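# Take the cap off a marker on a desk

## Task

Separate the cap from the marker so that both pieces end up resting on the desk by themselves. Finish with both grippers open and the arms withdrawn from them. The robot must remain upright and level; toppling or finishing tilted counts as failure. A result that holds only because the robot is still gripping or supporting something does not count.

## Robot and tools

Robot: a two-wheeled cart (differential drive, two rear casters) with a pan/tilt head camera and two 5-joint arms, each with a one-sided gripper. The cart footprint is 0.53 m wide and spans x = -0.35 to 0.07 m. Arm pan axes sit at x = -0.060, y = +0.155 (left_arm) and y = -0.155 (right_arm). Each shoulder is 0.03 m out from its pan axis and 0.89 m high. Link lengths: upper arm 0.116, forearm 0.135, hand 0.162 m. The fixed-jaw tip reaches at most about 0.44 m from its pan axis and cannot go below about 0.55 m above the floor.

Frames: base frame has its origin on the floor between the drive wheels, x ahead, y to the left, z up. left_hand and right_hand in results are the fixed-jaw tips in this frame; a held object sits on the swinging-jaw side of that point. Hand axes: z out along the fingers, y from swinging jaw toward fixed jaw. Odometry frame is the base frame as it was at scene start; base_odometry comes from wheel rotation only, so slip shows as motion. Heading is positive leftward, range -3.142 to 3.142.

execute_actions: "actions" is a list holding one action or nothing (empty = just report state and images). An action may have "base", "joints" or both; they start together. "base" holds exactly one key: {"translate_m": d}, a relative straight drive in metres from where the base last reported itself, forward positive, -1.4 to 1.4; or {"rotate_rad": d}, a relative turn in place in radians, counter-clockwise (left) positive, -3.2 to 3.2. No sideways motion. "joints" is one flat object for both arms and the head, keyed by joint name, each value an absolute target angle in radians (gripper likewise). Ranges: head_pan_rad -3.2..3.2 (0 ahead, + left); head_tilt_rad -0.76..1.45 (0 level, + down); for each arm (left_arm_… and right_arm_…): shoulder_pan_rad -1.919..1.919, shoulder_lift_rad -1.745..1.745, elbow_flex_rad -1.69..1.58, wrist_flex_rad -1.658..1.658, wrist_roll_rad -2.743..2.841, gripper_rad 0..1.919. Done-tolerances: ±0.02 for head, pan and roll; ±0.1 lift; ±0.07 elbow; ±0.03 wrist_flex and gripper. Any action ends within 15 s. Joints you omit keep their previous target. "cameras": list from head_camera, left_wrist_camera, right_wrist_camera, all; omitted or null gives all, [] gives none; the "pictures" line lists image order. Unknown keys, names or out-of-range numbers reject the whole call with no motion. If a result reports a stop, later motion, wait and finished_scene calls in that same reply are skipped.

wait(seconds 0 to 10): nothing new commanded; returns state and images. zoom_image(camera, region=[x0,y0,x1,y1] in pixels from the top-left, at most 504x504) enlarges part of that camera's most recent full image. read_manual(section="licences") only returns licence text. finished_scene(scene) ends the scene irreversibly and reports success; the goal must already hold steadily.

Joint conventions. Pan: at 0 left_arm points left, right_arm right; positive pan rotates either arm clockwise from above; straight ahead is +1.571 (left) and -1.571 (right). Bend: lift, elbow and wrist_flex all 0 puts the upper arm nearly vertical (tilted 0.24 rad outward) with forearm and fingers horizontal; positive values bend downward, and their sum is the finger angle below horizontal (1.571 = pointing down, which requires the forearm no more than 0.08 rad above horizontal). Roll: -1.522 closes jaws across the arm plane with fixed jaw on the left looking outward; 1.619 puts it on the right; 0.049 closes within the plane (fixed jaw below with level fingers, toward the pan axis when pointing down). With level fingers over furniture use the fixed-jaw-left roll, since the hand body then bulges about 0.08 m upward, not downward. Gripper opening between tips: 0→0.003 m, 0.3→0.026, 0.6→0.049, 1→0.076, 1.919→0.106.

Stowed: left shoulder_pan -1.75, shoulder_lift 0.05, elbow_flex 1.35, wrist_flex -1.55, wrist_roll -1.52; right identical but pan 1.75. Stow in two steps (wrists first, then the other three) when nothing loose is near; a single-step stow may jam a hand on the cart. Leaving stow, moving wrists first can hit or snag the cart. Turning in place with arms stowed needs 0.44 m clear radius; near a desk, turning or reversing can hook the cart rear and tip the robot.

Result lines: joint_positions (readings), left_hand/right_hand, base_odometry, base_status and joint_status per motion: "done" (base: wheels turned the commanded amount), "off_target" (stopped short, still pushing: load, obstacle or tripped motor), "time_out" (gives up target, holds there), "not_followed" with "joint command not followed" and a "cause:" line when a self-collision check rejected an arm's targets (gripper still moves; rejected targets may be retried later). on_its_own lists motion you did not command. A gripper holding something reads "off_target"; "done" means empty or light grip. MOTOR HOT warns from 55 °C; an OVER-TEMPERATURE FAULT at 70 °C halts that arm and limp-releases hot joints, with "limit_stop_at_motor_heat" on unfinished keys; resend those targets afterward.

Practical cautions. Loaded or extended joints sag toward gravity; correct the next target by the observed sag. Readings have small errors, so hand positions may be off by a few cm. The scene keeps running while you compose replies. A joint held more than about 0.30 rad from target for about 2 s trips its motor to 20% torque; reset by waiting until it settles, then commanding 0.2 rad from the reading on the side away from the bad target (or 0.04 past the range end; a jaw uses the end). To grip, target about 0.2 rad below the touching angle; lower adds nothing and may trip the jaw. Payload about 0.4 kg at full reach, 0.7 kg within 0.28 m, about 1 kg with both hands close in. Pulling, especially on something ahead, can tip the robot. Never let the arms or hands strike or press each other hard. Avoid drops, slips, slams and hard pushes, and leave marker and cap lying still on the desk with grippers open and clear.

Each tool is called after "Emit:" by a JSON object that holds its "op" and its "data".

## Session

Emit:
{"op": "execute_actions", "data": {"actions": [{"joints":{"head_tilt_rad":0.4}}]}}

Scene clock: 1.07 s.
base_odometry: x=+0.000 y=+0.000 heading=+0.000 (m, m, rad; odometry frame)
base_status: not commanded
joint_positions: head_pan_rad=-0.032 head_tilt_rad=+0.393 left_arm_shoulder_pan_rad=-1.776 left_arm_shoulder_lift_rad=+0.076 left_arm_elbow_flex_rad=+1.337 left_arm_wrist_flex_rad=-1.583 left_arm_wrist_roll_rad=-1.528 left_arm_gripper_rad=+1.920 right_arm_shoulder_pan_rad=+1.763 right_arm_shoulder_lift_rad=+0.065 right_arm_elbow_flex_rad=+1.364 right_arm_wrist_flex_rad=-1.491 right_arm_wrist_roll_rad=-1.530 right_arm_gripper_rad=+1.920
joint_status: all done
left_hand: x=-0.3046 y=+0.0961 z=+0.8987 quat_wxyz=(-0.081, -0.641, -0.064, +0.760) (m; base frame)
right_hand: x=-0.3069 y=-0.1149 z=+0.8815 quat_wxyz=(-0.067, +0.681, -0.068, -0.726) (m; base frame)
pictures: head_camera, left_wrist_camera, right_wrist_camera
Images, in order (width x height): head_camera 644x476, left_wrist_camera 644x476, right_wrist_camera 644x476.

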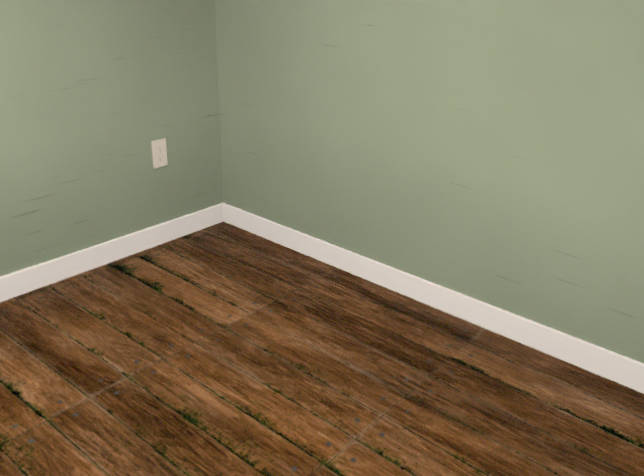

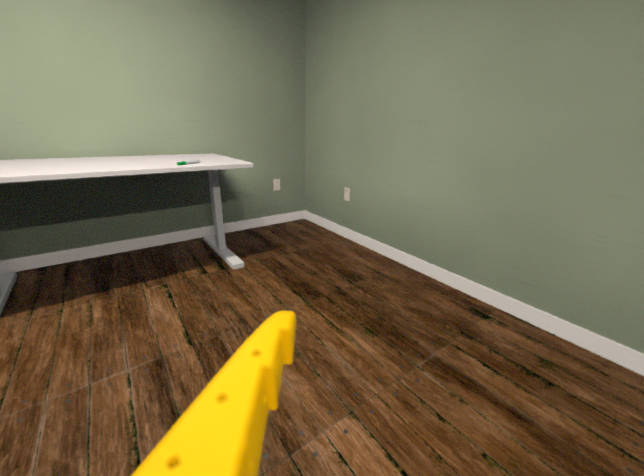

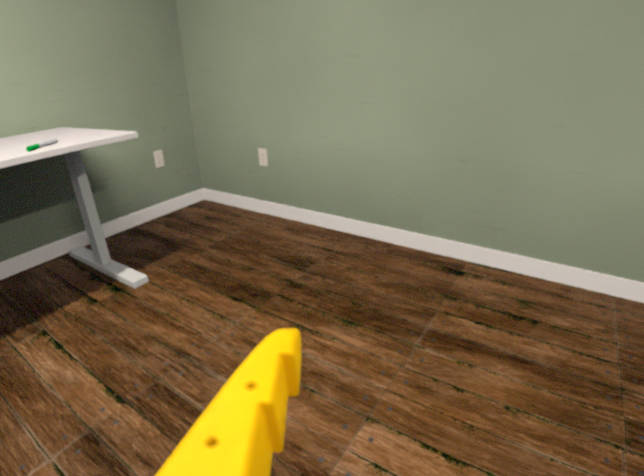

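Behind; left cam faces ~-2.94, marker further CCW ~+0.35 → about -2.6.

Emit:
{"op": "execute_actions", "data": {"actions": [{"base":{"rotate_rad":-2.6},"joints":{"head_tilt_rad":0.3}}], "cameras": ["head_camera"]}}

Scene clock: 6.93 s.
base_odometry: x=-0.001 y=+0.000 heading=-2.599 (m, m, rad; odometry frame)
base_status: done
joint_positions: head_pan_rad=-0.032 head_tilt_rad=+0.313 left_arm_shoulder_pan_rad=-1.776 left_arm_shoulder_lift_rad=+0.076 left_arm_elbow_flex_rad=+1.337 left_arm_wrist_flex_rad=-1.583 left_arm_wrist_roll_rad=-1.528 left_arm_gripper_rad=+1.920 right_arm_shoulder_pan_rad=+1.763 right_arm_shoulder_lift_rad=+0.065 right_arm_elbow_flex_rad=+1.364 right_arm_wrist_flex_rad=-1.491 right_arm_wrist_roll_rad=-1.530 right_arm_gripper_rad=+1.920
joint_status: all done
left_hand: x=-0.3046 y=+0.0961 z=+0.8987 quat_wxyz=(-0.081, -0.641, -0.064, +0.760) (m; base frame)
right_hand: x=-0.3069 y=-0.1149 z=+0.8815 quat_wxyz=(-0.067, +0.681, -0.068, -0.726) (m; base frame)
pictures: head_camera
Images, in order (width x height): head_camera 644x476.

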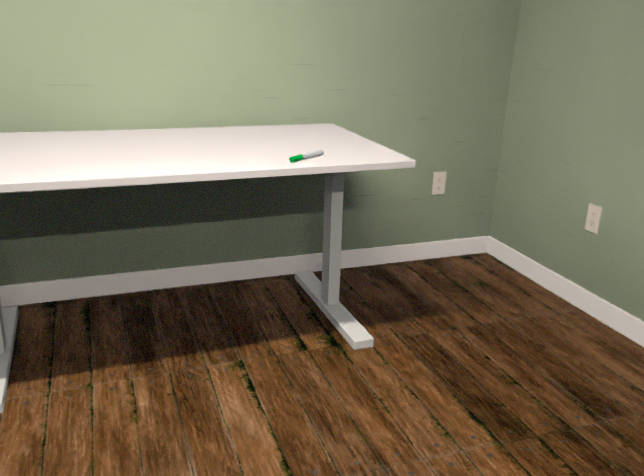

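Emit:
{"op": "execute_actions", "data": {"actions": [{"base":{"translate_m":1.2},"joints":{"head_tilt_rad":0.6,"left_arm_shoulder_pan_rad":1.6,"left_arm_shoulder_lift_rad":0.3,"left_arm_elbow_flex_rad":-0.4,"right_arm_shoulder_pan_rad":-1.6,"right_arm_shoulder_lift_rad":0.3,"right_arm_elbow_flex_rad":-0.4}}], "cameras": []}}

Emit:
{"op": "execute_actions", "data": {"actions": [{"joints":{"left_arm_wrist_flex_rad":1.6,"right_arm_wrist_flex_rad":1.6,"left_arm_wrist_roll_rad":0.05,"right_arm_wrist_roll_rad":0.05,"left_arm_gripper_rad":0.8,"right_arm_gripper_rad":0.8}}], "cameras": ["head_camera"]}}

Scene clock: 18.13 s.
base_odometry: x=-1.028 y=-0.620 heading=-2.597 (m, m, rad; odometry frame)
base_status: done
joint_positions: head_pan_rad=-0.032 head_tilt_rad=+0.594 left_arm_shoulder_pan_rad=+1.589 left_arm_shoulder_lift_rad=+0.315 left_arm_elbow_flex_rad=-0.368 left_arm_wrist_flex_rad=-1.583 left_arm_wrist_roll_rad=-1.528 left_arm_gripper_rad=+1.920 right_arm_shoulder_pan_rad=-1.589 right_arm_shoulder_lift_rad=+0.315 right_arm_elbow_flex_rad=-0.368 right_arm_wrist_flex_rad=-1.491 right_arm_wrist_roll_rad=-1.530 right_arm_gripper_rad=+1.920
joint_status: all done
left_hand: x=+0.1564 y=+0.1587 z=+1.1648 quat_wxyz=(+0.999, +0.000, -0.032, -0.006) (m; base frame)
right_hand: x=+0.1707 y=-0.1431 z=+1.1651 quat_wxyz=(+1.000, +0.000, +0.014, +0.013) (m; base frame)
pictures: none
No camera images: the call's "cameras" was empty. Leave "cameras" out to get every camera's image.

Scene clock: 20.97 s.
base_odometry: x=-1.028 y=-0.620 heading=-2.597 (m, m, rad; odometry frame)
base_status: not commanded
joint_positions: head_pan_rad=-0.032 head_tilt_rad=+0.594 left_arm_shoulder_pan_rad=+1.589 left_arm_shoulder_lift_rad=+0.320 left_arm_elbow_flex_rad=-0.368 left_arm_wrist_flex_rad=+1.591 left_arm_wrist_roll_rad=+0.041 left_arm_gripper_rad=+0.811 right_arm_shoulder_pan_rad=-1.589 right_arm_shoulder_lift_rad=+0.320 right_arm_elbow_flex_rad=-0.368 right_arm_wrist_flex_rad=+1.594 right_arm_wrist_roll_rad=+0.043 right_arm_gripper_rad=+0.811
joint_status: all done
left_hand: x=+0.1633 y=+0.1505 z=+0.8430 quat_wxyz=(+0.010, -0.698, +0.716, -0.010) (m; base frame)
right_hand: x=+0.1630 y=-0.1513 z=+0.8431 quat_wxyz=(+0.009, -0.712, +0.702, -0.009) (m; base frame)
pictures: head_camera
Images, in order (width x height): head_camera 644x476.

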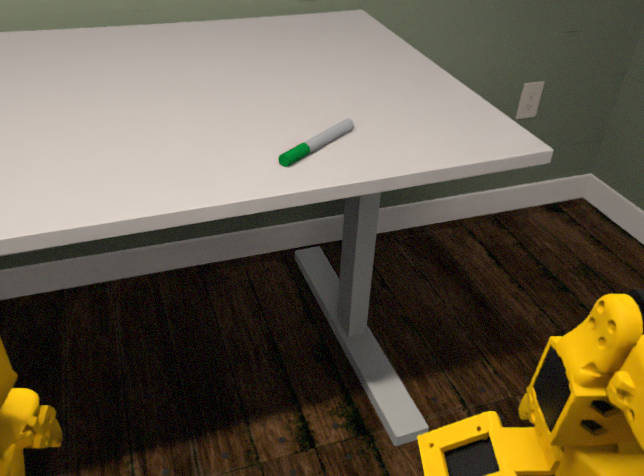

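Emit:
{"op": "execute_actions", "data": {"actions": [{"base":{"translate_m":0.58},"joints":{"head_tilt_rad":1.0,"left_arm_shoulder_pan_rad":1.3}}], "cameras": []}}

Emit:
{"op": "execute_actions", "data": {"actions": [{"base":{"rotate_rad":0.15},"joints":{"right_arm_shoulder_pan_rad":-1.9,"right_arm_shoulder_lift_rad":0.7,"right_arm_elbow_flex_rad":-0.7,"right_arm_wrist_flex_rad":1.55,"right_arm_wrist_roll_rad":0.2}}], "cameras": ["head_camera","right_wrist_camera"]}}

Scene clock: 29.53 s.
base_odometry: x=-1.524 y=-0.921 heading=-2.595 (m, m, rad; odometry frame)
base_status: done
joint_positions: head_pan_rad=-0.032 head_tilt_rad=+0.995 left_arm_shoulder_pan_rad=+1.310 left_arm_shoulder_lift_rad=+0.320 left_arm_elbow_flex_rad=-0.368 left_arm_wrist_flex_rad=+1.593 left_arm_wrist_roll_rad=+0.041 left_arm_gripper_rad=+0.811 right_arm_shoulder_pan_rad=-1.589 right_arm_shoulder_lift_rad=+0.320 right_arm_elbow_flex_rad=-0.368 right_arm_wrist_flex_rad=+1.595 right_arm_wrist_roll_rad=+0.043 right_arm_gripper_rad=+0.811
joint_status: all done
left_hand: x=+0.1556 y=+0.2122 z=+0.8430 quat_wxyz=(+0.010, -0.791, +0.612, -0.008) (m; base frame)
right_hand: x=+0.1627 y=-0.1513 z=+0.8431 quat_wxyz=(+0.008, -0.712, +0.702, -0.008) (m; base frame)
pictures: none
No camera images: the call's "cameras" was empty. Leave "cameras" out to get every camera's image.

Scene clock: 30.60 s.
base_odometry: x=-1.524 y=-0.922 heading=-2.445 (m, m, rad; odometry frame)
base_status: done
joint_positions: head_pan_rad=-0.032 head_tilt_rad=+0.995 left_arm_shoulder_pan_rad=+1.309 left_arm_shoulder_lift_rad=+0.320 left_arm_elbow_flex_rad=-0.368 left_arm_wrist_flex_rad=+1.593 left_arm_wrist_roll_rad=+0.041 left_arm_gripper_rad=+0.811 right_arm_shoulder_pan_rad=-1.888 right_arm_shoulder_lift_rad=+0.718 right_arm_elbow_flex_rad=-0.667 right_arm_wrist_flex_rad=+1.557 right_arm_wrist_roll_rad=+0.192 right_arm_gripper_rad=+0.811
joint_status: all done
left_hand: x=+0.1556 y=+0.2125 z=+0.8430 quat_wxyz=(+0.010, -0.791, +0.612, -0.008) (m; base frame)
right_hand: x=+0.1749 y=-0.0795 z=+0.7984 quat_wxyz=(-0.014, -0.850, +0.527, +0.012) (m; base frame)
pictures: head_camera, right_wrist_camera
Images, in order (width x height): head_camera 644x476, right_wrist_camera 644x476.

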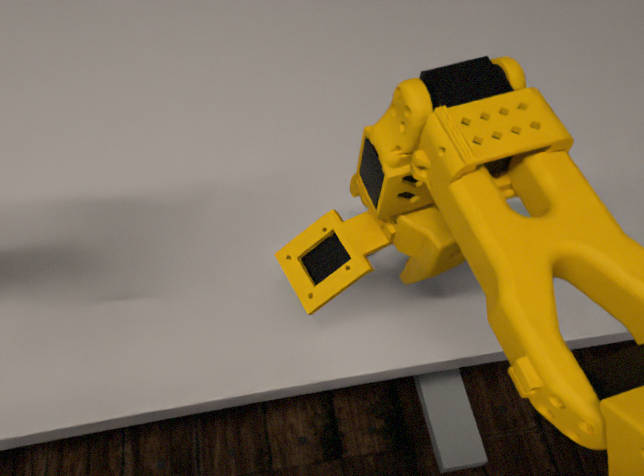

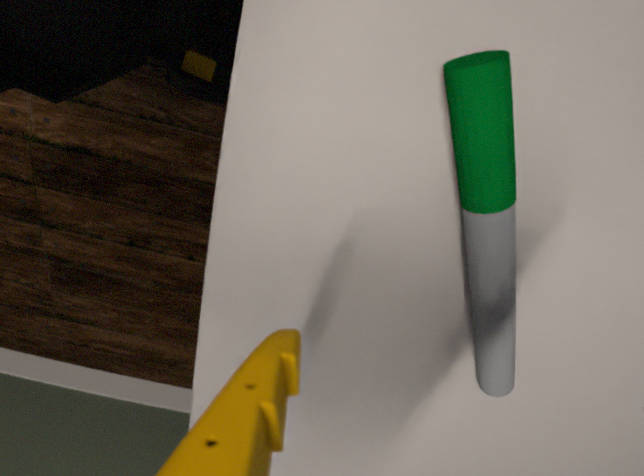

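Emit:
{"op": "execute_actions", "data": {"actions": [{"base":{"translate_m":0.03},"joints":{"right_arm_elbow_flex_rad":-0.2,"right_arm_wrist_flex_rad":1.0}}], "cameras": ["right_wrist_camera"]}}

Scene clock: 35.60 s.
base_odometry: x=-1.548 y=-0.941 heading=-2.445 (m, m, rad; odometry frame)
base_status: done
joint_positions: head_pan_rad=-0.032 head_tilt_rad=+0.995 left_arm_shoulder_pan_rad=+1.309 left_arm_shoulder_lift_rad=+0.320 left_arm_elbow_flex_rad=-0.368 left_arm_wrist_flex_rad=+1.593 left_arm_wrist_roll_rad=+0.041 left_arm_gripper_rad=+0.811 right_arm_shoulder_pan_rad=-1.890 right_arm_shoulder_lift_rad=+0.720 right_arm_elbow_flex_rad=-0.196 right_arm_wrist_flex_rad=+1.008 right_arm_wrist_roll_rad=+0.192 right_arm_gripper_rad=+0.811
joint_status: all done
left_hand: x=+0.1556 y=+0.2125 z=+0.8430 quat_wxyz=(+0.010, -0.791, +0.612, -0.008) (m; base frame)
right_hand: x=+0.1717 y=-0.0801 z=+0.7364 quat_wxyz=(+0.015, -0.850, +0.526, -0.013) (m; base frame)
pictures: right_wrist_camera
Images, in order (width x height): right_wrist_camera 644x476.

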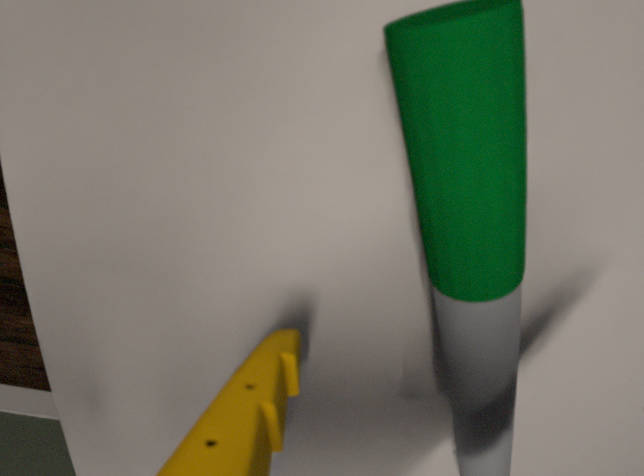

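Emit:
{"op": "execute_actions", "data": {"actions": [{"base":{"translate_m":0.02},"joints":{"right_arm_shoulder_pan_rad":-1.77,"right_arm_wrist_roll_rad":0.3,"right_arm_elbow_flex_rad":-0.14,"right_arm_wrist_flex_rad":0.94}}], "cameras": ["right_wrist_camera"]}}

Emit:
{"op": "execute_actions", "data": {"actions": [{"joints":{"right_arm_gripper_rad":0.05}}], "cameras": ["right_wrist_camera"]}}

Scene clock: 41.30 s.
base_odometry: x=-1.563 y=-0.955 heading=-2.445 (m, m, rad; odometry frame)
base_status: done
joint_positions: head_pan_rad=-0.032 head_tilt_rad=+0.995 left_arm_shoulder_pan_rad=+1.309 left_arm_shoulder_lift_rad=+0.320 left_arm_elbow_flex_rad=-0.368 left_arm_wrist_flex_rad=+1.593 left_arm_wrist_roll_rad=+0.041 left_arm_gripper_rad=+0.811 right_arm_shoulder_pan_rad=-1.781 right_arm_shoulder_lift_rad=+0.720 right_arm_elbow_flex_rad=-0.138 right_arm_wrist_flex_rad=+0.948 right_arm_wrist_roll_rad=+0.293 right_arm_gripper_rad=+0.811
joint_status: all done
left_hand: x=+0.1556 y=+0.2125 z=+0.8430 quat_wxyz=(+0.010, -0.791, +0.612, -0.008) (m; base frame)
right_hand: x=+0.1753 y=-0.1072 z=+0.7296 quat_wxyz=(+0.014, -0.848, +0.529, -0.015) (m; base frame)
pictures: right_wrist_camera
Images, in order (width x height): right_wrist_camera 644x476.

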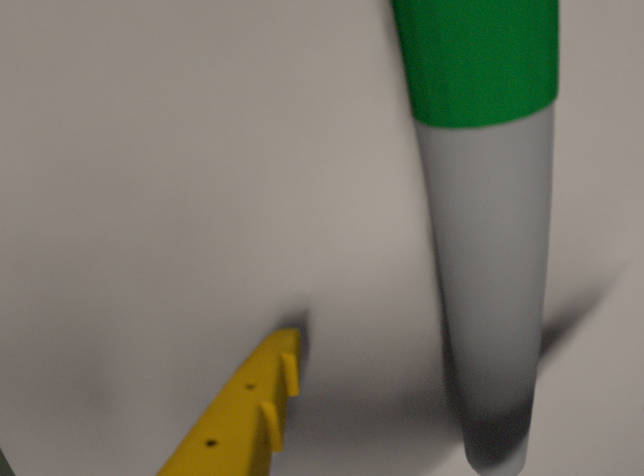

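Scene clock: 42.30 s.
base_odometry: x=-1.563 y=-0.955 heading=-2.445 (m, m, rad; odometry frame)
base_status: not commanded
joint_positions: head_pan_rad=-0.032 head_tilt_rad=+0.995 left_arm_shoulder_pan_rad=+1.309 left_arm_shoulder_lift_rad=+0.320 left_arm_elbow_flex_rad=-0.368 left_arm_wrist_flex_rad=+1.593 left_arm_wrist_roll_rad=+0.041 left_arm_gripper_rad=+0.811 right_arm_shoulder_pan_rad=-1.781 right_arm_shoulder_lift_rad=+0.712 right_arm_elbow_flex_rad=-0.139 right_arm_wrist_flex_rad=+0.945 right_arm_wrist_roll_rad=+0.293 right_arm_gripper_rad=+0.066
joint_status: all done
left_hand: x=+0.1556 y=+0.2125 z=+0.8430 quat_wxyz=(+0.010, -0.791, +0.612, -0.008) (m; base frame)
right_hand: x=+0.1773 y=-0.1068 z=+0.7314 quat_wxyz=(+0.018, -0.848, +0.529, -0.019) (m; base frame)
pictures: right_wrist_camera
Images, in order (width x height): right_wrist_camera 644x476.

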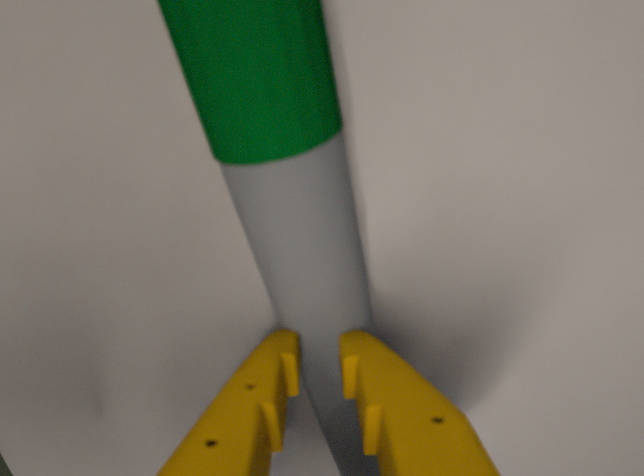

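Emit:
{"op": "execute_actions", "data": {"actions": [{"base":{"translate_m":-0.02},"joints":{"right_arm_gripper_rad":0.8,"right_arm_wrist_roll_rad":0.5}}], "cameras": []}}

Emit:
{"op": "execute_actions", "data": {"actions": [{"joints":{"right_arm_elbow_flex_rad":0.0,"right_arm_wrist_flex_rad":0.8}}], "cameras": ["right_wrist_camera"]}}

Emit:
{"op": "execute_actions", "data": {"actions": [{"joints":{"right_arm_gripper_rad":0.05}}], "cameras": ["right_wrist_camera"]}}

Scene clock: 47.67 s.
base_odometry: x=-1.548 y=-0.941 heading=-2.448 (m, m, rad; odometry frame)
base_status: done
joint_positions: head_pan_rad=-0.032 head_tilt_rad=+0.995 left_arm_shoulder_pan_rad=+1.309 left_arm_shoulder_lift_rad=+0.320 left_arm_elbow_flex_rad=-0.368 left_arm_wrist_flex_rad=+1.593 left_arm_wrist_roll_rad=+0.041 left_arm_gripper_rad=+0.811 right_arm_shoulder_pan_rad=-1.779 right_arm_shoulder_lift_rad=+0.717 right_arm_elbow_flex_rad=-0.138 right_arm_wrist_flex_rad=+0.943 right_arm_wrist_roll_rad=+0.493 right_arm_gripper_rad=+0.788
joint_status: all done
left_hand: x=+0.1556 y=+0.2125 z=+0.8430 quat_wxyz=(+0.010, -0.791, +0.612, -0.008) (m; base frame)
right_hand: x=+0.1774 y=-0.1086 z=+0.7303 quat_wxyz=(+0.015, -0.896, +0.443, -0.019) (m; base frame)
pictures: none
No camera images: the call's "cameras" was empty. Leave "cameras" out to get every camera's image.

Scene clock: 48.47 s.
base_odometry: x=-1.548 y=-0.941 heading=-2.448 (m, m, rad; odometry frame)
base_status: not commanded
joint_positions: head_pan_rad=-0.032 head_tilt_rad=+0.995 left_arm_shoulder_pan_rad=+1.309 left_arm_shoulder_lift_rad=+0.320 left_arm_elbow_flex_rad=-0.368 left_arm_wrist_flex_rad=+1.593 left_arm_wrist_roll_rad=+0.041 left_arm_gripper_rad=+0.811 right_arm_shoulder_pan_rad=-1.779 right_arm_shoulder_lift_rad=+0.709 right_arm_elbow_flex_rad=-0.006 right_arm_wrist_flex_rad=+0.813 right_arm_wrist_roll_rad=+0.493 right_arm_gripper_rad=+0.789
joint_status: all done
left_hand: x=+0.1556 y=+0.2125 z=+0.8430 quat_wxyz=(+0.010, -0.791, +0.612, -0.008) (m; base frame)
right_hand: x=+0.1686 y=-0.1105 z=+0.7172 quat_wxyz=(+0.017, -0.896, +0.443, -0.021) (m; base frame)
pictures: right_wrist_camera
Images, in order (width x height): right_wrist_camera 644x476.

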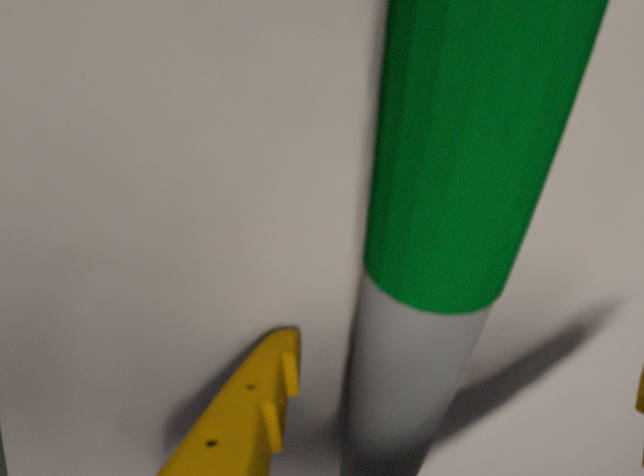

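Scene clock: 49.37 s.
base_odometry: x=-1.548 y=-0.941 heading=-2.448 (m, m, rad; odometry frame)
base_status: not commanded
joint_positions: head_pan_rad=-0.032 head_tilt_rad=+0.995 left_arm_shoulder_pan_rad=+1.309 left_arm_shoulder_lift_rad=+0.320 left_arm_elbow_flex_rad=-0.368 left_arm_wrist_flex_rad=+1.593 left_arm_wrist_roll_rad=+0.041 left_arm_gripper_rad=+0.811 right_arm_shoulder_pan_rad=-1.779 right_arm_shoulder_lift_rad=+0.708 right_arm_elbow_flex_rad=-0.006 right_arm_wrist_flex_rad=+0.811 right_arm_wrist_roll_rad=+0.493 right_arm_gripper_rad=+0.206
joint_status: right_arm_gripper_rad off_target (ended at +0.206, target +0.050)
left_hand: x=+0.1556 y=+0.2125 z=+0.8430 quat_wxyz=(+0.010, -0.791, +0.612, -0.008) (m; base frame)
right_hand: x=+0.1691 y=-0.1104 z=+0.7175 quat_wxyz=(+0.018, -0.896, +0.443, -0.023) (m; base frame)
pictures: right_wrist_camera
Images, in order (width x height): right_wrist_camera 644x476.

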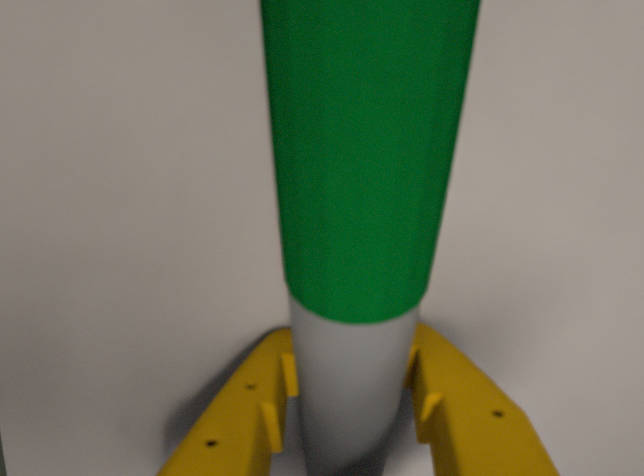

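Emit:
{"op": "execute_actions", "data": {"actions": [{"joints":{"right_arm_gripper_rad":0.6}}], "cameras": []}}

Emit:
{"op": "execute_actions", "data": {"actions": [{"base":{"translate_m":0.018},"joints":{"right_arm_shoulder_pan_rad":-1.65,"right_arm_wrist_roll_rad":0.62}}], "cameras": ["right_wrist_camera"]}}

Emit:
{"op": "execute_actions", "data": {"actions": [{"joints":{"right_arm_gripper_rad":0.05}}], "cameras": ["right_wrist_camera"]}}

Scene clock: 58.30 s.
base_odometry: x=-1.548 y=-0.941 heading=-2.448 (m, m, rad; odometry frame)
base_status: not commanded
joint_positions: head_pan_rad=-0.032 head_tilt_rad=+0.995 left_arm_shoulder_pan_rad=+1.309 left_arm_shoulder_lift_rad=+0.320 left_arm_elbow_flex_rad=-0.368 left_arm_wrist_flex_rad=+1.593 left_arm_wrist_roll_rad=+0.041 left_arm_gripper_rad=+0.811 right_arm_shoulder_pan_rad=-1.779 right_arm_shoulder_lift_rad=+0.708 right_arm_elbow_flex_rad=-0.006 right_arm_wrist_flex_rad=+0.811 right_arm_wrist_roll_rad=+0.493 right_arm_gripper_rad=+0.588
joint_status: all done
left_hand: x=+0.1556 y=+0.2125 z=+0.8430 quat_wxyz=(+0.010, -0.791, +0.612, -0.008) (m; base frame)
right_hand: x=+0.1691 y=-0.1104 z=+0.7175 quat_wxyz=(+0.018, -0.896, +0.443, -0.023) (m; base frame)
pictures: none
No camera images: the call's "cameras" was empty. Leave "cameras" out to get every camera's image.

Scene clock: 59.13 s.
base_odometry: x=-1.562 y=-0.953 heading=-2.447 (m, m, rad; odometry frame)
base_status: done
joint_positions: head_pan_rad=-0.032 head_tilt_rad=+0.995 left_arm_shoulder_pan_rad=+1.309 left_arm_shoulder_lift_rad=+0.320 left_arm_elbow_flex_rad=-0.368 left_arm_wrist_flex_rad=+1.593 left_arm_wrist_roll_rad=+0.041 left_arm_gripper_rad=+0.811 right_arm_shoulder_pan_rad=-1.667 right_arm_shoulder_lift_rad=+0.708 right_arm_elbow_flex_rad=-0.004 right_arm_wrist_flex_rad=+0.804 right_arm_wrist_roll_rad=+0.613 right_arm_gripper_rad=+0.589
joint_status: all done
left_hand: x=+0.1556 y=+0.2125 z=+0.8430 quat_wxyz=(+0.010, -0.791, +0.612, -0.008) (m; base frame)
right_hand: x=+0.1741 y=-0.1369 z=+0.7174 quat_wxyz=(+0.017, -0.898, +0.439, -0.027) (m; base frame)
pictures: right_wrist_camera
Images, in order (width x height): right_wrist_camera 644x476.

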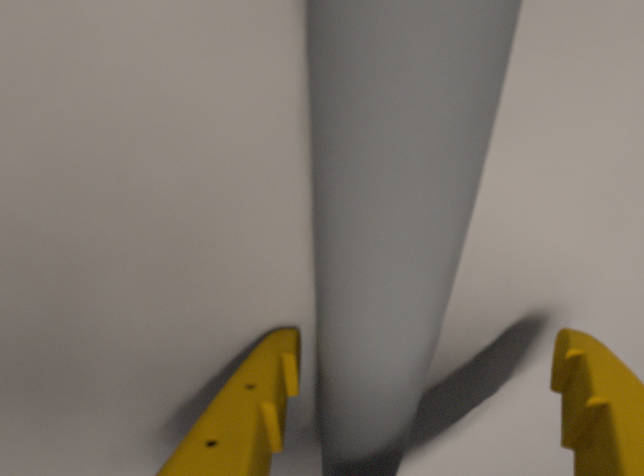

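Scene clock: 59.93 s.
base_odometry: x=-1.562 y=-0.953 heading=-2.447 (m, m, rad; odometry frame)
base_status: not commanded
joint_positions: head_pan_rad=-0.032 head_tilt_rad=+0.995 left_arm_shoulder_pan_rad=+1.309 left_arm_shoulder_lift_rad=+0.320 left_arm_elbow_flex_rad=-0.368 left_arm_wrist_flex_rad=+1.593 left_arm_wrist_roll_rad=+0.041 left_arm_gripper_rad=+0.811 right_arm_shoulder_pan_rad=-1.667 right_arm_shoulder_lift_rad=+0.708 right_arm_elbow_flex_rad=-0.004 right_arm_wrist_flex_rad=+0.804 right_arm_wrist_roll_rad=+0.613 right_arm_gripper_rad=+0.206
joint_status: right_arm_gripper_rad off_target (ended at +0.206, target +0.050)
left_hand: x=+0.1556 y=+0.2125 z=+0.8430 quat_wxyz=(+0.010, -0.791, +0.612, -0.008) (m; base frame)
right_hand: x=+0.1741 y=-0.1369 z=+0.7174 quat_wxyz=(+0.017, -0.898, +0.439, -0.027) (m; base frame)
pictures: right_wrist_camera
Images, in order (width x height): right_wrist_camera 644x476.

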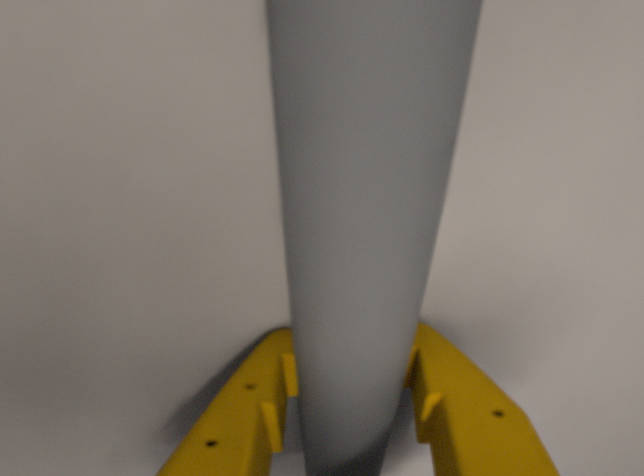

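Emit:
{"op": "execute_actions", "data": {"actions": [{"joints":{"right_arm_elbow_flex_rad":-0.4,"right_arm_wrist_flex_rad":1.22}}], "cameras": []}}

Emit:
{"op": "execute_actions", "data": {"actions": [{"joints":{"right_arm_shoulder_lift_rad":1.0,"right_arm_elbow_flex_rad":-0.9,"right_arm_wrist_flex_rad":1.07,"right_arm_wrist_roll_rad":-0.28,"right_arm_shoulder_pan_rad":-1.9,"left_arm_shoulder_pan_rad":1.9,"left_arm_shoulder_lift_rad":1.0,"left_arm_elbow_flex_rad":-1.3,"left_arm_wrist_flex_rad":1.47,"left_arm_wrist_roll_rad":0.35,"head_tilt_rad":0.9}}], "cameras": []}}

Emit:
{"op": "execute_actions", "data": {"actions": [{"joints":{"left_arm_elbow_flex_rad":-0.8,"left_arm_wrist_flex_rad":1.02}}], "cameras": ["head_camera","left_wrist_camera"]}}

Scene clock: 67.27 s.
base_odometry: x=-1.562 y=-0.953 heading=-2.447 (m, m, rad; odometry frame)
base_status: not commanded
joint_positions: head_pan_rad=-0.032 head_tilt_rad=+0.995 left_arm_shoulder_pan_rad=+1.309 left_arm_shoulder_lift_rad=+0.320 left_arm_elbow_flex_rad=-0.368 left_arm_wrist_flex_rad=+1.593 left_arm_wrist_roll_rad=+0.041 left_arm_gripper_rad=+0.811 right_arm_shoulder_pan_rad=-1.661 right_arm_shoulder_lift_rad=+0.720 right_arm_elbow_flex_rad=-0.366 right_arm_wrist_flex_rad=+1.213 right_arm_wrist_roll_rad=+0.613 right_arm_gripper_rad=+0.206
joint_status: all done
left_hand: x=+0.1556 y=+0.2125 z=+0.8430 quat_wxyz=(+0.010, -0.791, +0.612, -0.008) (m; base frame)
right_hand: x=+0.1874 y=-0.1372 z=+0.7577 quat_wxyz=(+0.001, -0.897, +0.442, -0.002) (m; base frame)
pictures: none
No camera images: the call's "cameras" was empty. Leave "cameras" out to get every camera's image.

Scene clock: 68.73 s.
base_odometry: x=-1.562 y=-0.953 heading=-2.447 (m, m, rad; odometry frame)
base_status: not commanded
joint_positions: head_pan_rad=-0.032 head_tilt_rad=+0.915 left_arm_shoulder_pan_rad=+1.884 left_arm_shoulder_lift_rad=+1.024 left_arm_elbow_flex_rad=-1.263 left_arm_wrist_flex_rad=+1.479 left_arm_wrist_roll_rad=+0.342 left_arm_gripper_rad=+0.811 right_arm_shoulder_pan_rad=-1.891 right_arm_shoulder_lift_rad=+1.028 right_arm_elbow_flex_rad=-0.860 right_arm_wrist_flex_rad=+1.080 right_arm_wrist_roll_rad=-0.273 right_arm_gripper_rad=+0.206
joint_status: all done
joint sent to its limit — the command would take left_arm_shoulder_pan_rad past its upper limit, so that joint was sent only as far as its limit.
left_hand: x=+0.2398 y=+0.0551 z=+0.8114 quat_wxyz=(+0.076, -0.690, +0.704, -0.146) (m; base frame)
right_hand: x=+0.2420 y=-0.0526 z=+0.7560 quat_wxyz=(+0.144, -0.698, +0.698, -0.072) (m; base frame)
pictures: none
No camera images: the call's "cameras" was empty. Leave "cameras" out to get every camera's image.

Scene clock: 69.83 s.
base_odometry: x=-1.562 y=-0.953 heading=-2.447 (m, m, rad; odometry frame)
base_status: not commanded
joint_positions: head_pan_rad=-0.032 head_tilt_rad=+0.915 left_arm_shoulder_pan_rad=+1.884 left_arm_shoulder_lift_rad=+1.025 left_arm_elbow_flex_rad=-0.797 left_arm_wrist_flex_rad=+1.030 left_arm_wrist_roll_rad=+0.342 left_arm_gripper_rad=+0.811 right_arm_shoulder_pan_rad=-1.891 right_arm_shoulder_lift_rad=+1.031 right_arm_elbow_flex_rad=-0.860 right_arm_wrist_flex_rad=+1.080 right_arm_wrist_roll_rad=-0.273 right_arm_gripper_rad=+0.206
joint_status: all done
left_hand: x=+0.2398 y=+0.0552 z=+0.7479 quat_wxyz=(+0.072, -0.691, +0.705, -0.138) (m; base frame)
right_hand: x=+0.2416 y=-0.0527 z=+0.7551 quat_wxyz=(+0.142, -0.698, +0.698, -0.071) (m; base frame)
pictures: head_camera, left_wrist_camera
Images, in order (width x height): head_camera 644x476, left_wrist_camera 644x476.

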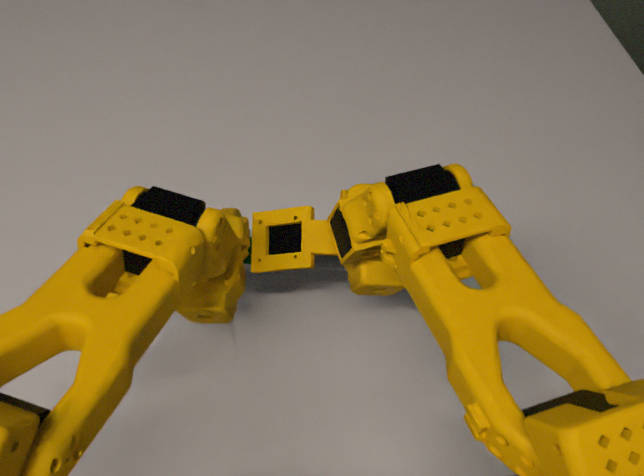

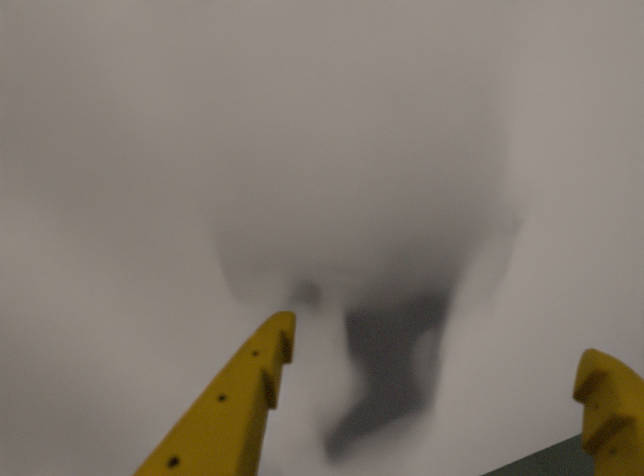

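Emit:
{"op": "execute_actions", "data": {"actions": [{"joints":{"left_arm_wrist_flex_rad":0.68,"right_arm_wrist_flex_rad":0.73}}], "cameras": ["head_camera","left_wrist_camera"]}}

Scene clock: 73.77 s.
base_odometry: x=-1.562 y=-0.953 heading=-2.447 (m, m, rad; odometry frame)
base_status: not commanded
joint_positions: head_pan_rad=-0.032 head_tilt_rad=+0.915 left_arm_shoulder_pan_rad=+1.864 left_arm_shoulder_lift_rad=+1.025 left_arm_elbow_flex_rad=-0.797 left_arm_wrist_flex_rad=+0.691 left_arm_wrist_roll_rad=+0.345 left_arm_gripper_rad=+0.811 right_arm_shoulder_pan_rad=-1.885 right_arm_shoulder_lift_rad=+1.042 right_arm_elbow_flex_rad=-0.860 right_arm_wrist_flex_rad=+0.758 right_arm_wrist_roll_rad=-0.273 right_arm_gripper_rad=+0.206
joint_status: all done
left_hand: x=+0.2888 y=+0.0469 z=+0.7708 quat_wxyz=(+0.151, -0.671, +0.669, -0.282) (m; base frame)
right_hand: x=+0.2854 y=-0.0405 z=+0.7732 quat_wxyz=(+0.277, -0.670, +0.675, -0.140) (m; base frame)
pictures: head_camera, left_wrist_camera
Images, in order (width x height): head_camera 644x476, left_wrist_camera 644x476.

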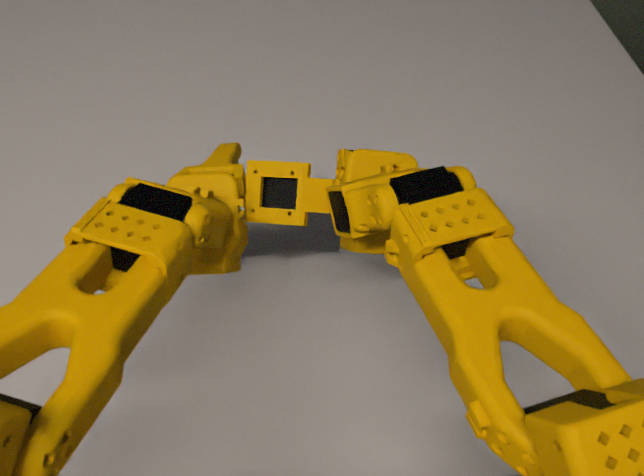

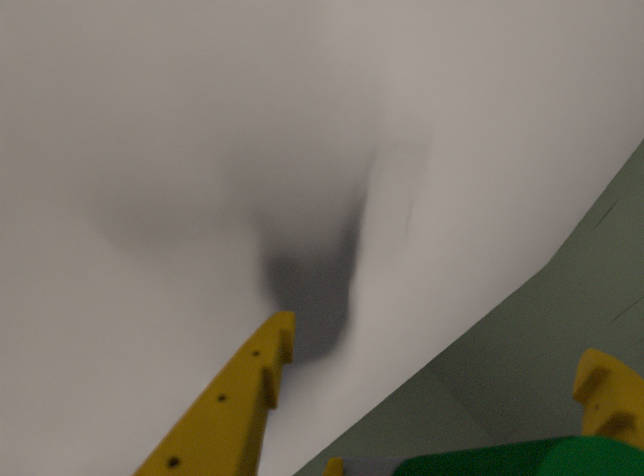

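Emit:
{"op": "execute_actions", "data": {"actions": [{"joints":{"left_arm_shoulder_pan_rad":1.6}}], "cameras": []}}

Emit:
{"op": "execute_actions", "data": {"actions": [{"joints":{"left_arm_shoulder_lift_rad":1.4,"left_arm_elbow_flex_rad":-0.44,"left_arm_wrist_flex_rad":-0.99,"left_arm_wrist_roll_rad":0.05,"left_arm_gripper_rad":0.6,"left_arm_shoulder_pan_rad":1.72}}], "cameras": ["head_camera","left_wrist_camera"]}}

Scene clock: 84.37 s.
base_odometry: x=-1.562 y=-0.953 heading=-2.447 (m, m, rad; odometry frame)
base_status: not commanded
joint_positions: head_pan_rad=-0.032 head_tilt_rad=+0.915 left_arm_shoulder_pan_rad=+1.611 left_arm_shoulder_lift_rad=+1.025 left_arm_elbow_flex_rad=-0.795 left_arm_wrist_flex_rad=+0.691 left_arm_wrist_roll_rad=+0.345 left_arm_gripper_rad=+0.811 right_arm_shoulder_pan_rad=-1.890 right_arm_shoulder_lift_rad=+1.042 right_arm_elbow_flex_rad=-0.860 right_arm_wrist_flex_rad=+0.745 right_arm_wrist_roll_rad=-0.273 right_arm_gripper_rad=+0.206
joint_status: all done
left_hand: x=+0.3045 y=+0.1377 z=+0.7704 quat_wxyz=(+0.185, -0.750, +0.579, -0.260) (m; base frame)
right_hand: x=+0.2865 y=-0.0384 z=+0.7743 quat_wxyz=(+0.283, -0.670, +0.672, -0.142) (m; base frame)
pictures: none
No camera images: the call's "cameras" was empty. Leave "cameras" out to get every camera's image.

Scene clock: 86.23 s.
base_odometry: x=-1.562 y=-0.953 heading=-2.447 (m, m, rad; odometry frame)
base_status: not commanded
joint_positions: head_pan_rad=-0.032 head_tilt_rad=+0.915 left_arm_shoulder_pan_rad=+1.709 left_arm_shoulder_lift_rad=+1.423 left_arm_elbow_flex_rad=-0.438 left_arm_wrist_flex_rad=-0.974 left_arm_wrist_roll_rad=+0.056 left_arm_gripper_rad=+0.611 right_arm_shoulder_pan_rad=-1.890 right_arm_shoulder_lift_rad=+1.042 right_arm_elbow_flex_rad=-0.860 right_arm_wrist_flex_rad=+0.745 right_arm_wrist_roll_rad=-0.273 right_arm_gripper_rad=+0.206
joint_status: all done
left_hand: x=+0.3215 y=+0.1015 z=+0.7637 quat_wxyz=(+0.460, -0.469, +0.534, -0.532) (m; base frame)
right_hand: x=+0.2865 y=-0.0384 z=+0.7743 quat_wxyz=(+0.283, -0.670, +0.672, -0.142) (m; base frame)
pictures: head_camera, left_wrist_camera
Images, in order (width x height): head_camera 644x476, left_wrist_camera 644x476.

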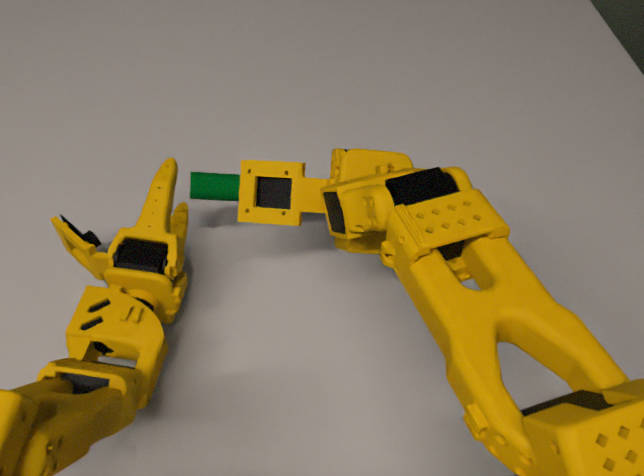

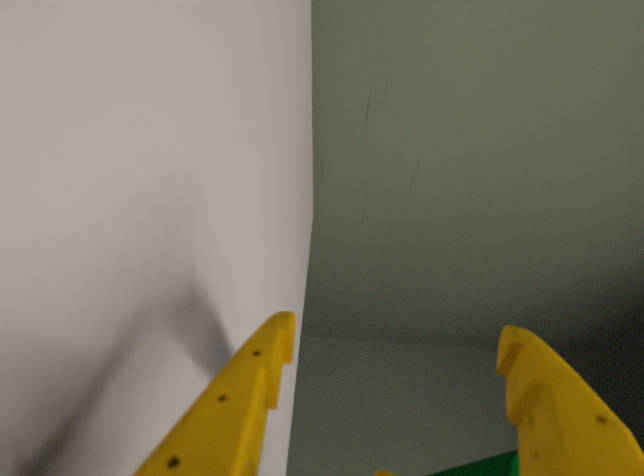

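Emit:
{"op": "execute_actions", "data": {"actions": [{"joints":{"left_arm_shoulder_lift_rad":1.3,"left_arm_elbow_flex_rad":-0.52,"left_arm_wrist_flex_rad":-0.8}}], "cameras": []}}

Emit:
{"op": "execute_actions", "data": {"actions": [{"joints":{"left_arm_shoulder_pan_rad":1.86}}], "cameras": ["head_camera","left_wrist_camera"]}}

Scene clock: 91.50 s.
base_odometry: x=-1.562 y=-0.953 heading=-2.447 (m, m, rad; odometry frame)
base_status: not commanded
joint_positions: head_pan_rad=-0.032 head_tilt_rad=+0.915 left_arm_shoulder_pan_rad=+1.709 left_arm_shoulder_lift_rad=+1.355 left_arm_elbow_flex_rad=-0.487 left_arm_wrist_flex_rad=-0.802 left_arm_wrist_roll_rad=+0.056 left_arm_gripper_rad=+0.611 right_arm_shoulder_pan_rad=-1.890 right_arm_shoulder_lift_rad=+1.042 right_arm_elbow_flex_rad=-0.860 right_arm_wrist_flex_rad=+0.745 right_arm_wrist_roll_rad=-0.273 right_arm_gripper_rad=+0.206
joint_status: all done
left_hand: x=+0.3333 y=+0.0998 z=+0.7726 quat_wxyz=(+0.447, -0.482, +0.549, -0.517) (m; base frame)
right_hand: x=+0.2865 y=-0.0384 z=+0.7743 quat_wxyz=(+0.283, -0.670, +0.672, -0.142) (m; base frame)
pictures: none
No camera images: the call's "cameras" was empty. Leave "cameras" out to get every camera's image.

Scene clock: 92.27 s.
base_odometry: x=-1.562 y=-0.953 heading=-2.447 (m, m, rad; odometry frame)
base_status: not commanded
joint_positions: head_pan_rad=-0.032 head_tilt_rad=+0.915 left_arm_shoulder_pan_rad=+1.776 left_arm_shoulder_lift_rad=+1.346 left_arm_elbow_flex_rad=-0.492 left_arm_wrist_flex_rad=-0.802 left_arm_wrist_roll_rad=+0.056 left_arm_gripper_rad=+0.611 right_arm_shoulder_pan_rad=-1.877 right_arm_shoulder_lift_rad=+1.047 right_arm_elbow_flex_rad=-0.860 right_arm_wrist_flex_rad=+0.745 right_arm_wrist_roll_rad=-0.273 right_arm_gripper_rad=+0.205
joint_status: left_arm_shoulder_pan_rad off_target (ended at +1.776, target +1.860)
left_hand: x=+0.3303 y=+0.0731 z=+0.7772 quat_wxyz=(+0.432, -0.460, +0.561, -0.536) (m; base frame)
right_hand: x=+0.2874 y=-0.0428 z=+0.7728 quat_wxyz=(+0.280, -0.666, +0.676, -0.143) (m; base frame)
pictures: head_camera, left_wrist_camera
Images, in order (width x height): head_camera 644x476, left_wrist_camera 644x476.

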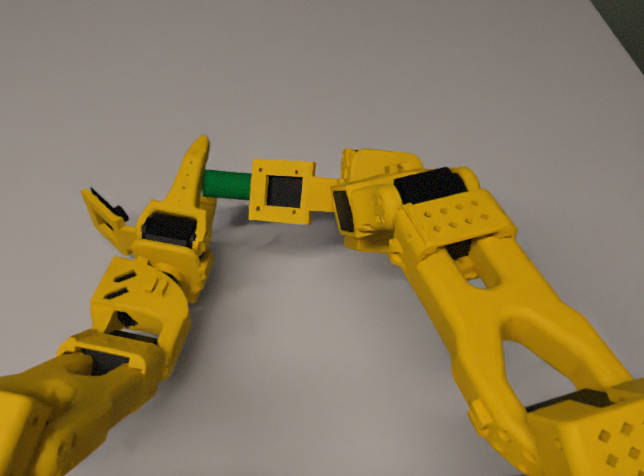

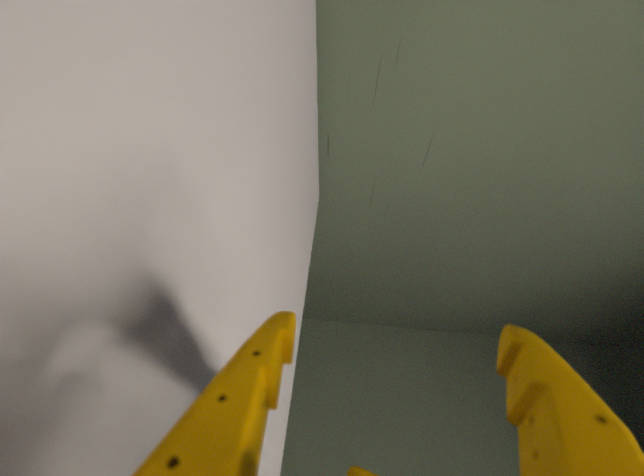

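Emit:
{"op": "execute_actions", "data": {"actions": [{"joints":{"left_arm_shoulder_pan_rad":1.72,"left_arm_wrist_flex_rad":-0.97,"left_arm_gripper_rad":0.9}}], "cameras": []}}

Emit:
{"op": "execute_actions", "data": {"actions": [{"joints":{"left_arm_shoulder_pan_rad":1.86}}], "cameras": []}}

Emit:
{"op": "execute_actions", "data": {"actions": [{"joints":{"left_arm_gripper_rad":0.05}}], "cameras": ["head_camera","left_wrist_camera"]}}

Scene clock: 97.17 s.
base_odometry: x=-1.562 y=-0.953 heading=-2.447 (m, m, rad; odometry frame)
base_status: not commanded
joint_positions: head_pan_rad=-0.032 head_tilt_rad=+0.915 left_arm_shoulder_pan_rad=+1.730 left_arm_shoulder_lift_rad=+1.346 left_arm_elbow_flex_rad=-0.492 left_arm_wrist_flex_rad=-0.954 left_arm_wrist_roll_rad=+0.056 left_arm_gripper_rad=+0.888 right_arm_shoulder_pan_rad=-1.890 right_arm_shoulder_lift_rad=+1.047 right_arm_elbow_flex_rad=-0.860 right_arm_wrist_flex_rad=+0.745 right_arm_wrist_roll_rad=-0.273 right_arm_gripper_rad=+0.205
joint_status: all done
left_hand: x=+0.3343 y=+0.0910 z=+0.8015 quat_wxyz=(+0.479, -0.437, +0.509, -0.566) (m; base frame)
right_hand: x=+0.2859 y=-0.0385 z=+0.7728 quat_wxyz=(+0.281, -0.671, +0.672, -0.141) (m; base frame)
pictures: none
No camera images: the call's "cameras" was empty. Leave "cameras" out to get every camera's image.

Scene clock: 97.93 s.
base_odometry: x=-1.562 y=-0.953 heading=-2.447 (m, m, rad; odometry frame)
base_status: not commanded
joint_positions: head_pan_rad=-0.032 head_tilt_rad=+0.915 left_arm_shoulder_pan_rad=+1.849 left_arm_shoulder_lift_rad=+1.346 left_arm_elbow_flex_rad=-0.492 left_arm_wrist_flex_rad=-0.954 left_arm_wrist_roll_rad=+0.056 left_arm_gripper_rad=+0.888 right_arm_shoulder_pan_rad=-1.890 right_arm_shoulder_lift_rad=+1.047 right_arm_elbow_flex_rad=-0.860 right_arm_wrist_flex_rad=+0.745 right_arm_wrist_roll_rad=-0.273 right_arm_gripper_rad=+0.205
joint_status: all done
left_hand: x=+0.3240 y=+0.0450 z=+0.8015 quat_wxyz=(+0.444, -0.406, +0.534, -0.593) (m; base frame)
right_hand: x=+0.2859 y=-0.0385 z=+0.7728 quat_wxyz=(+0.281, -0.671, +0.672, -0.141) (m; base frame)
pictures: none
No camera images: the call's "cameras" was empty. Leave "cameras" out to get every camera's image.

Scene clock: 98.90 s.
base_odometry: x=-1.562 y=-0.953 heading=-2.447 (m, m, rad; odometry frame)
base_status: not commanded
joint_positions: head_pan_rad=-0.032 head_tilt_rad=+0.915 left_arm_shoulder_pan_rad=+1.849 left_arm_shoulder_lift_rad=+1.346 left_arm_elbow_flex_rad=-0.492 left_arm_wrist_flex_rad=-0.958 left_arm_wrist_roll_rad=+0.056 left_arm_gripper_rad=+0.101 right_arm_shoulder_pan_rad=-1.890 right_arm_shoulder_lift_rad=+1.047 right_arm_elbow_flex_rad=-0.860 right_arm_wrist_flex_rad=+0.745 right_arm_wrist_roll_rad=-0.273 right_arm_gripper_rad=+0.204
joint_status: left_arm_gripper_rad off_target (ended at +0.101, target +0.050)
left_hand: x=+0.3239 y=+0.0450 z=+0.8023 quat_wxyz=(+0.445, -0.405, +0.533, -0.595) (m; base frame)
right_hand: x=+0.2859 y=-0.0385 z=+0.7728 quat_wxyz=(+0.281, -0.671, +0.672, -0.141) (m; base frame)
pictures: head_camera, left_wrist_camera
Images, in order (width x height): head_camera 644x476, left_wrist_camera 644x476.

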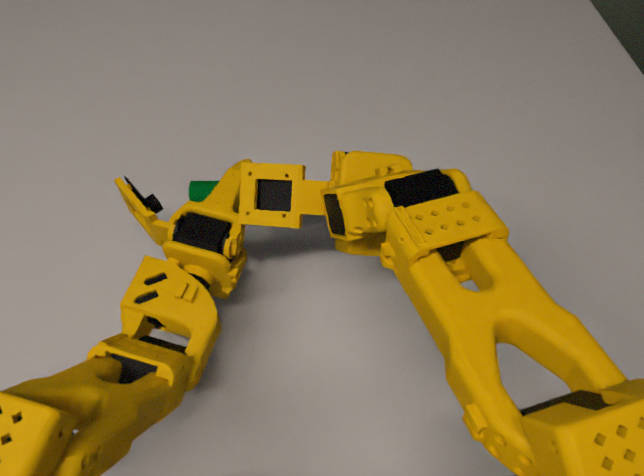

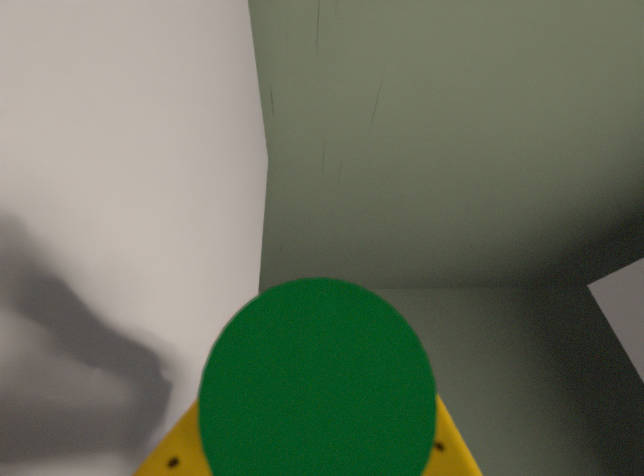

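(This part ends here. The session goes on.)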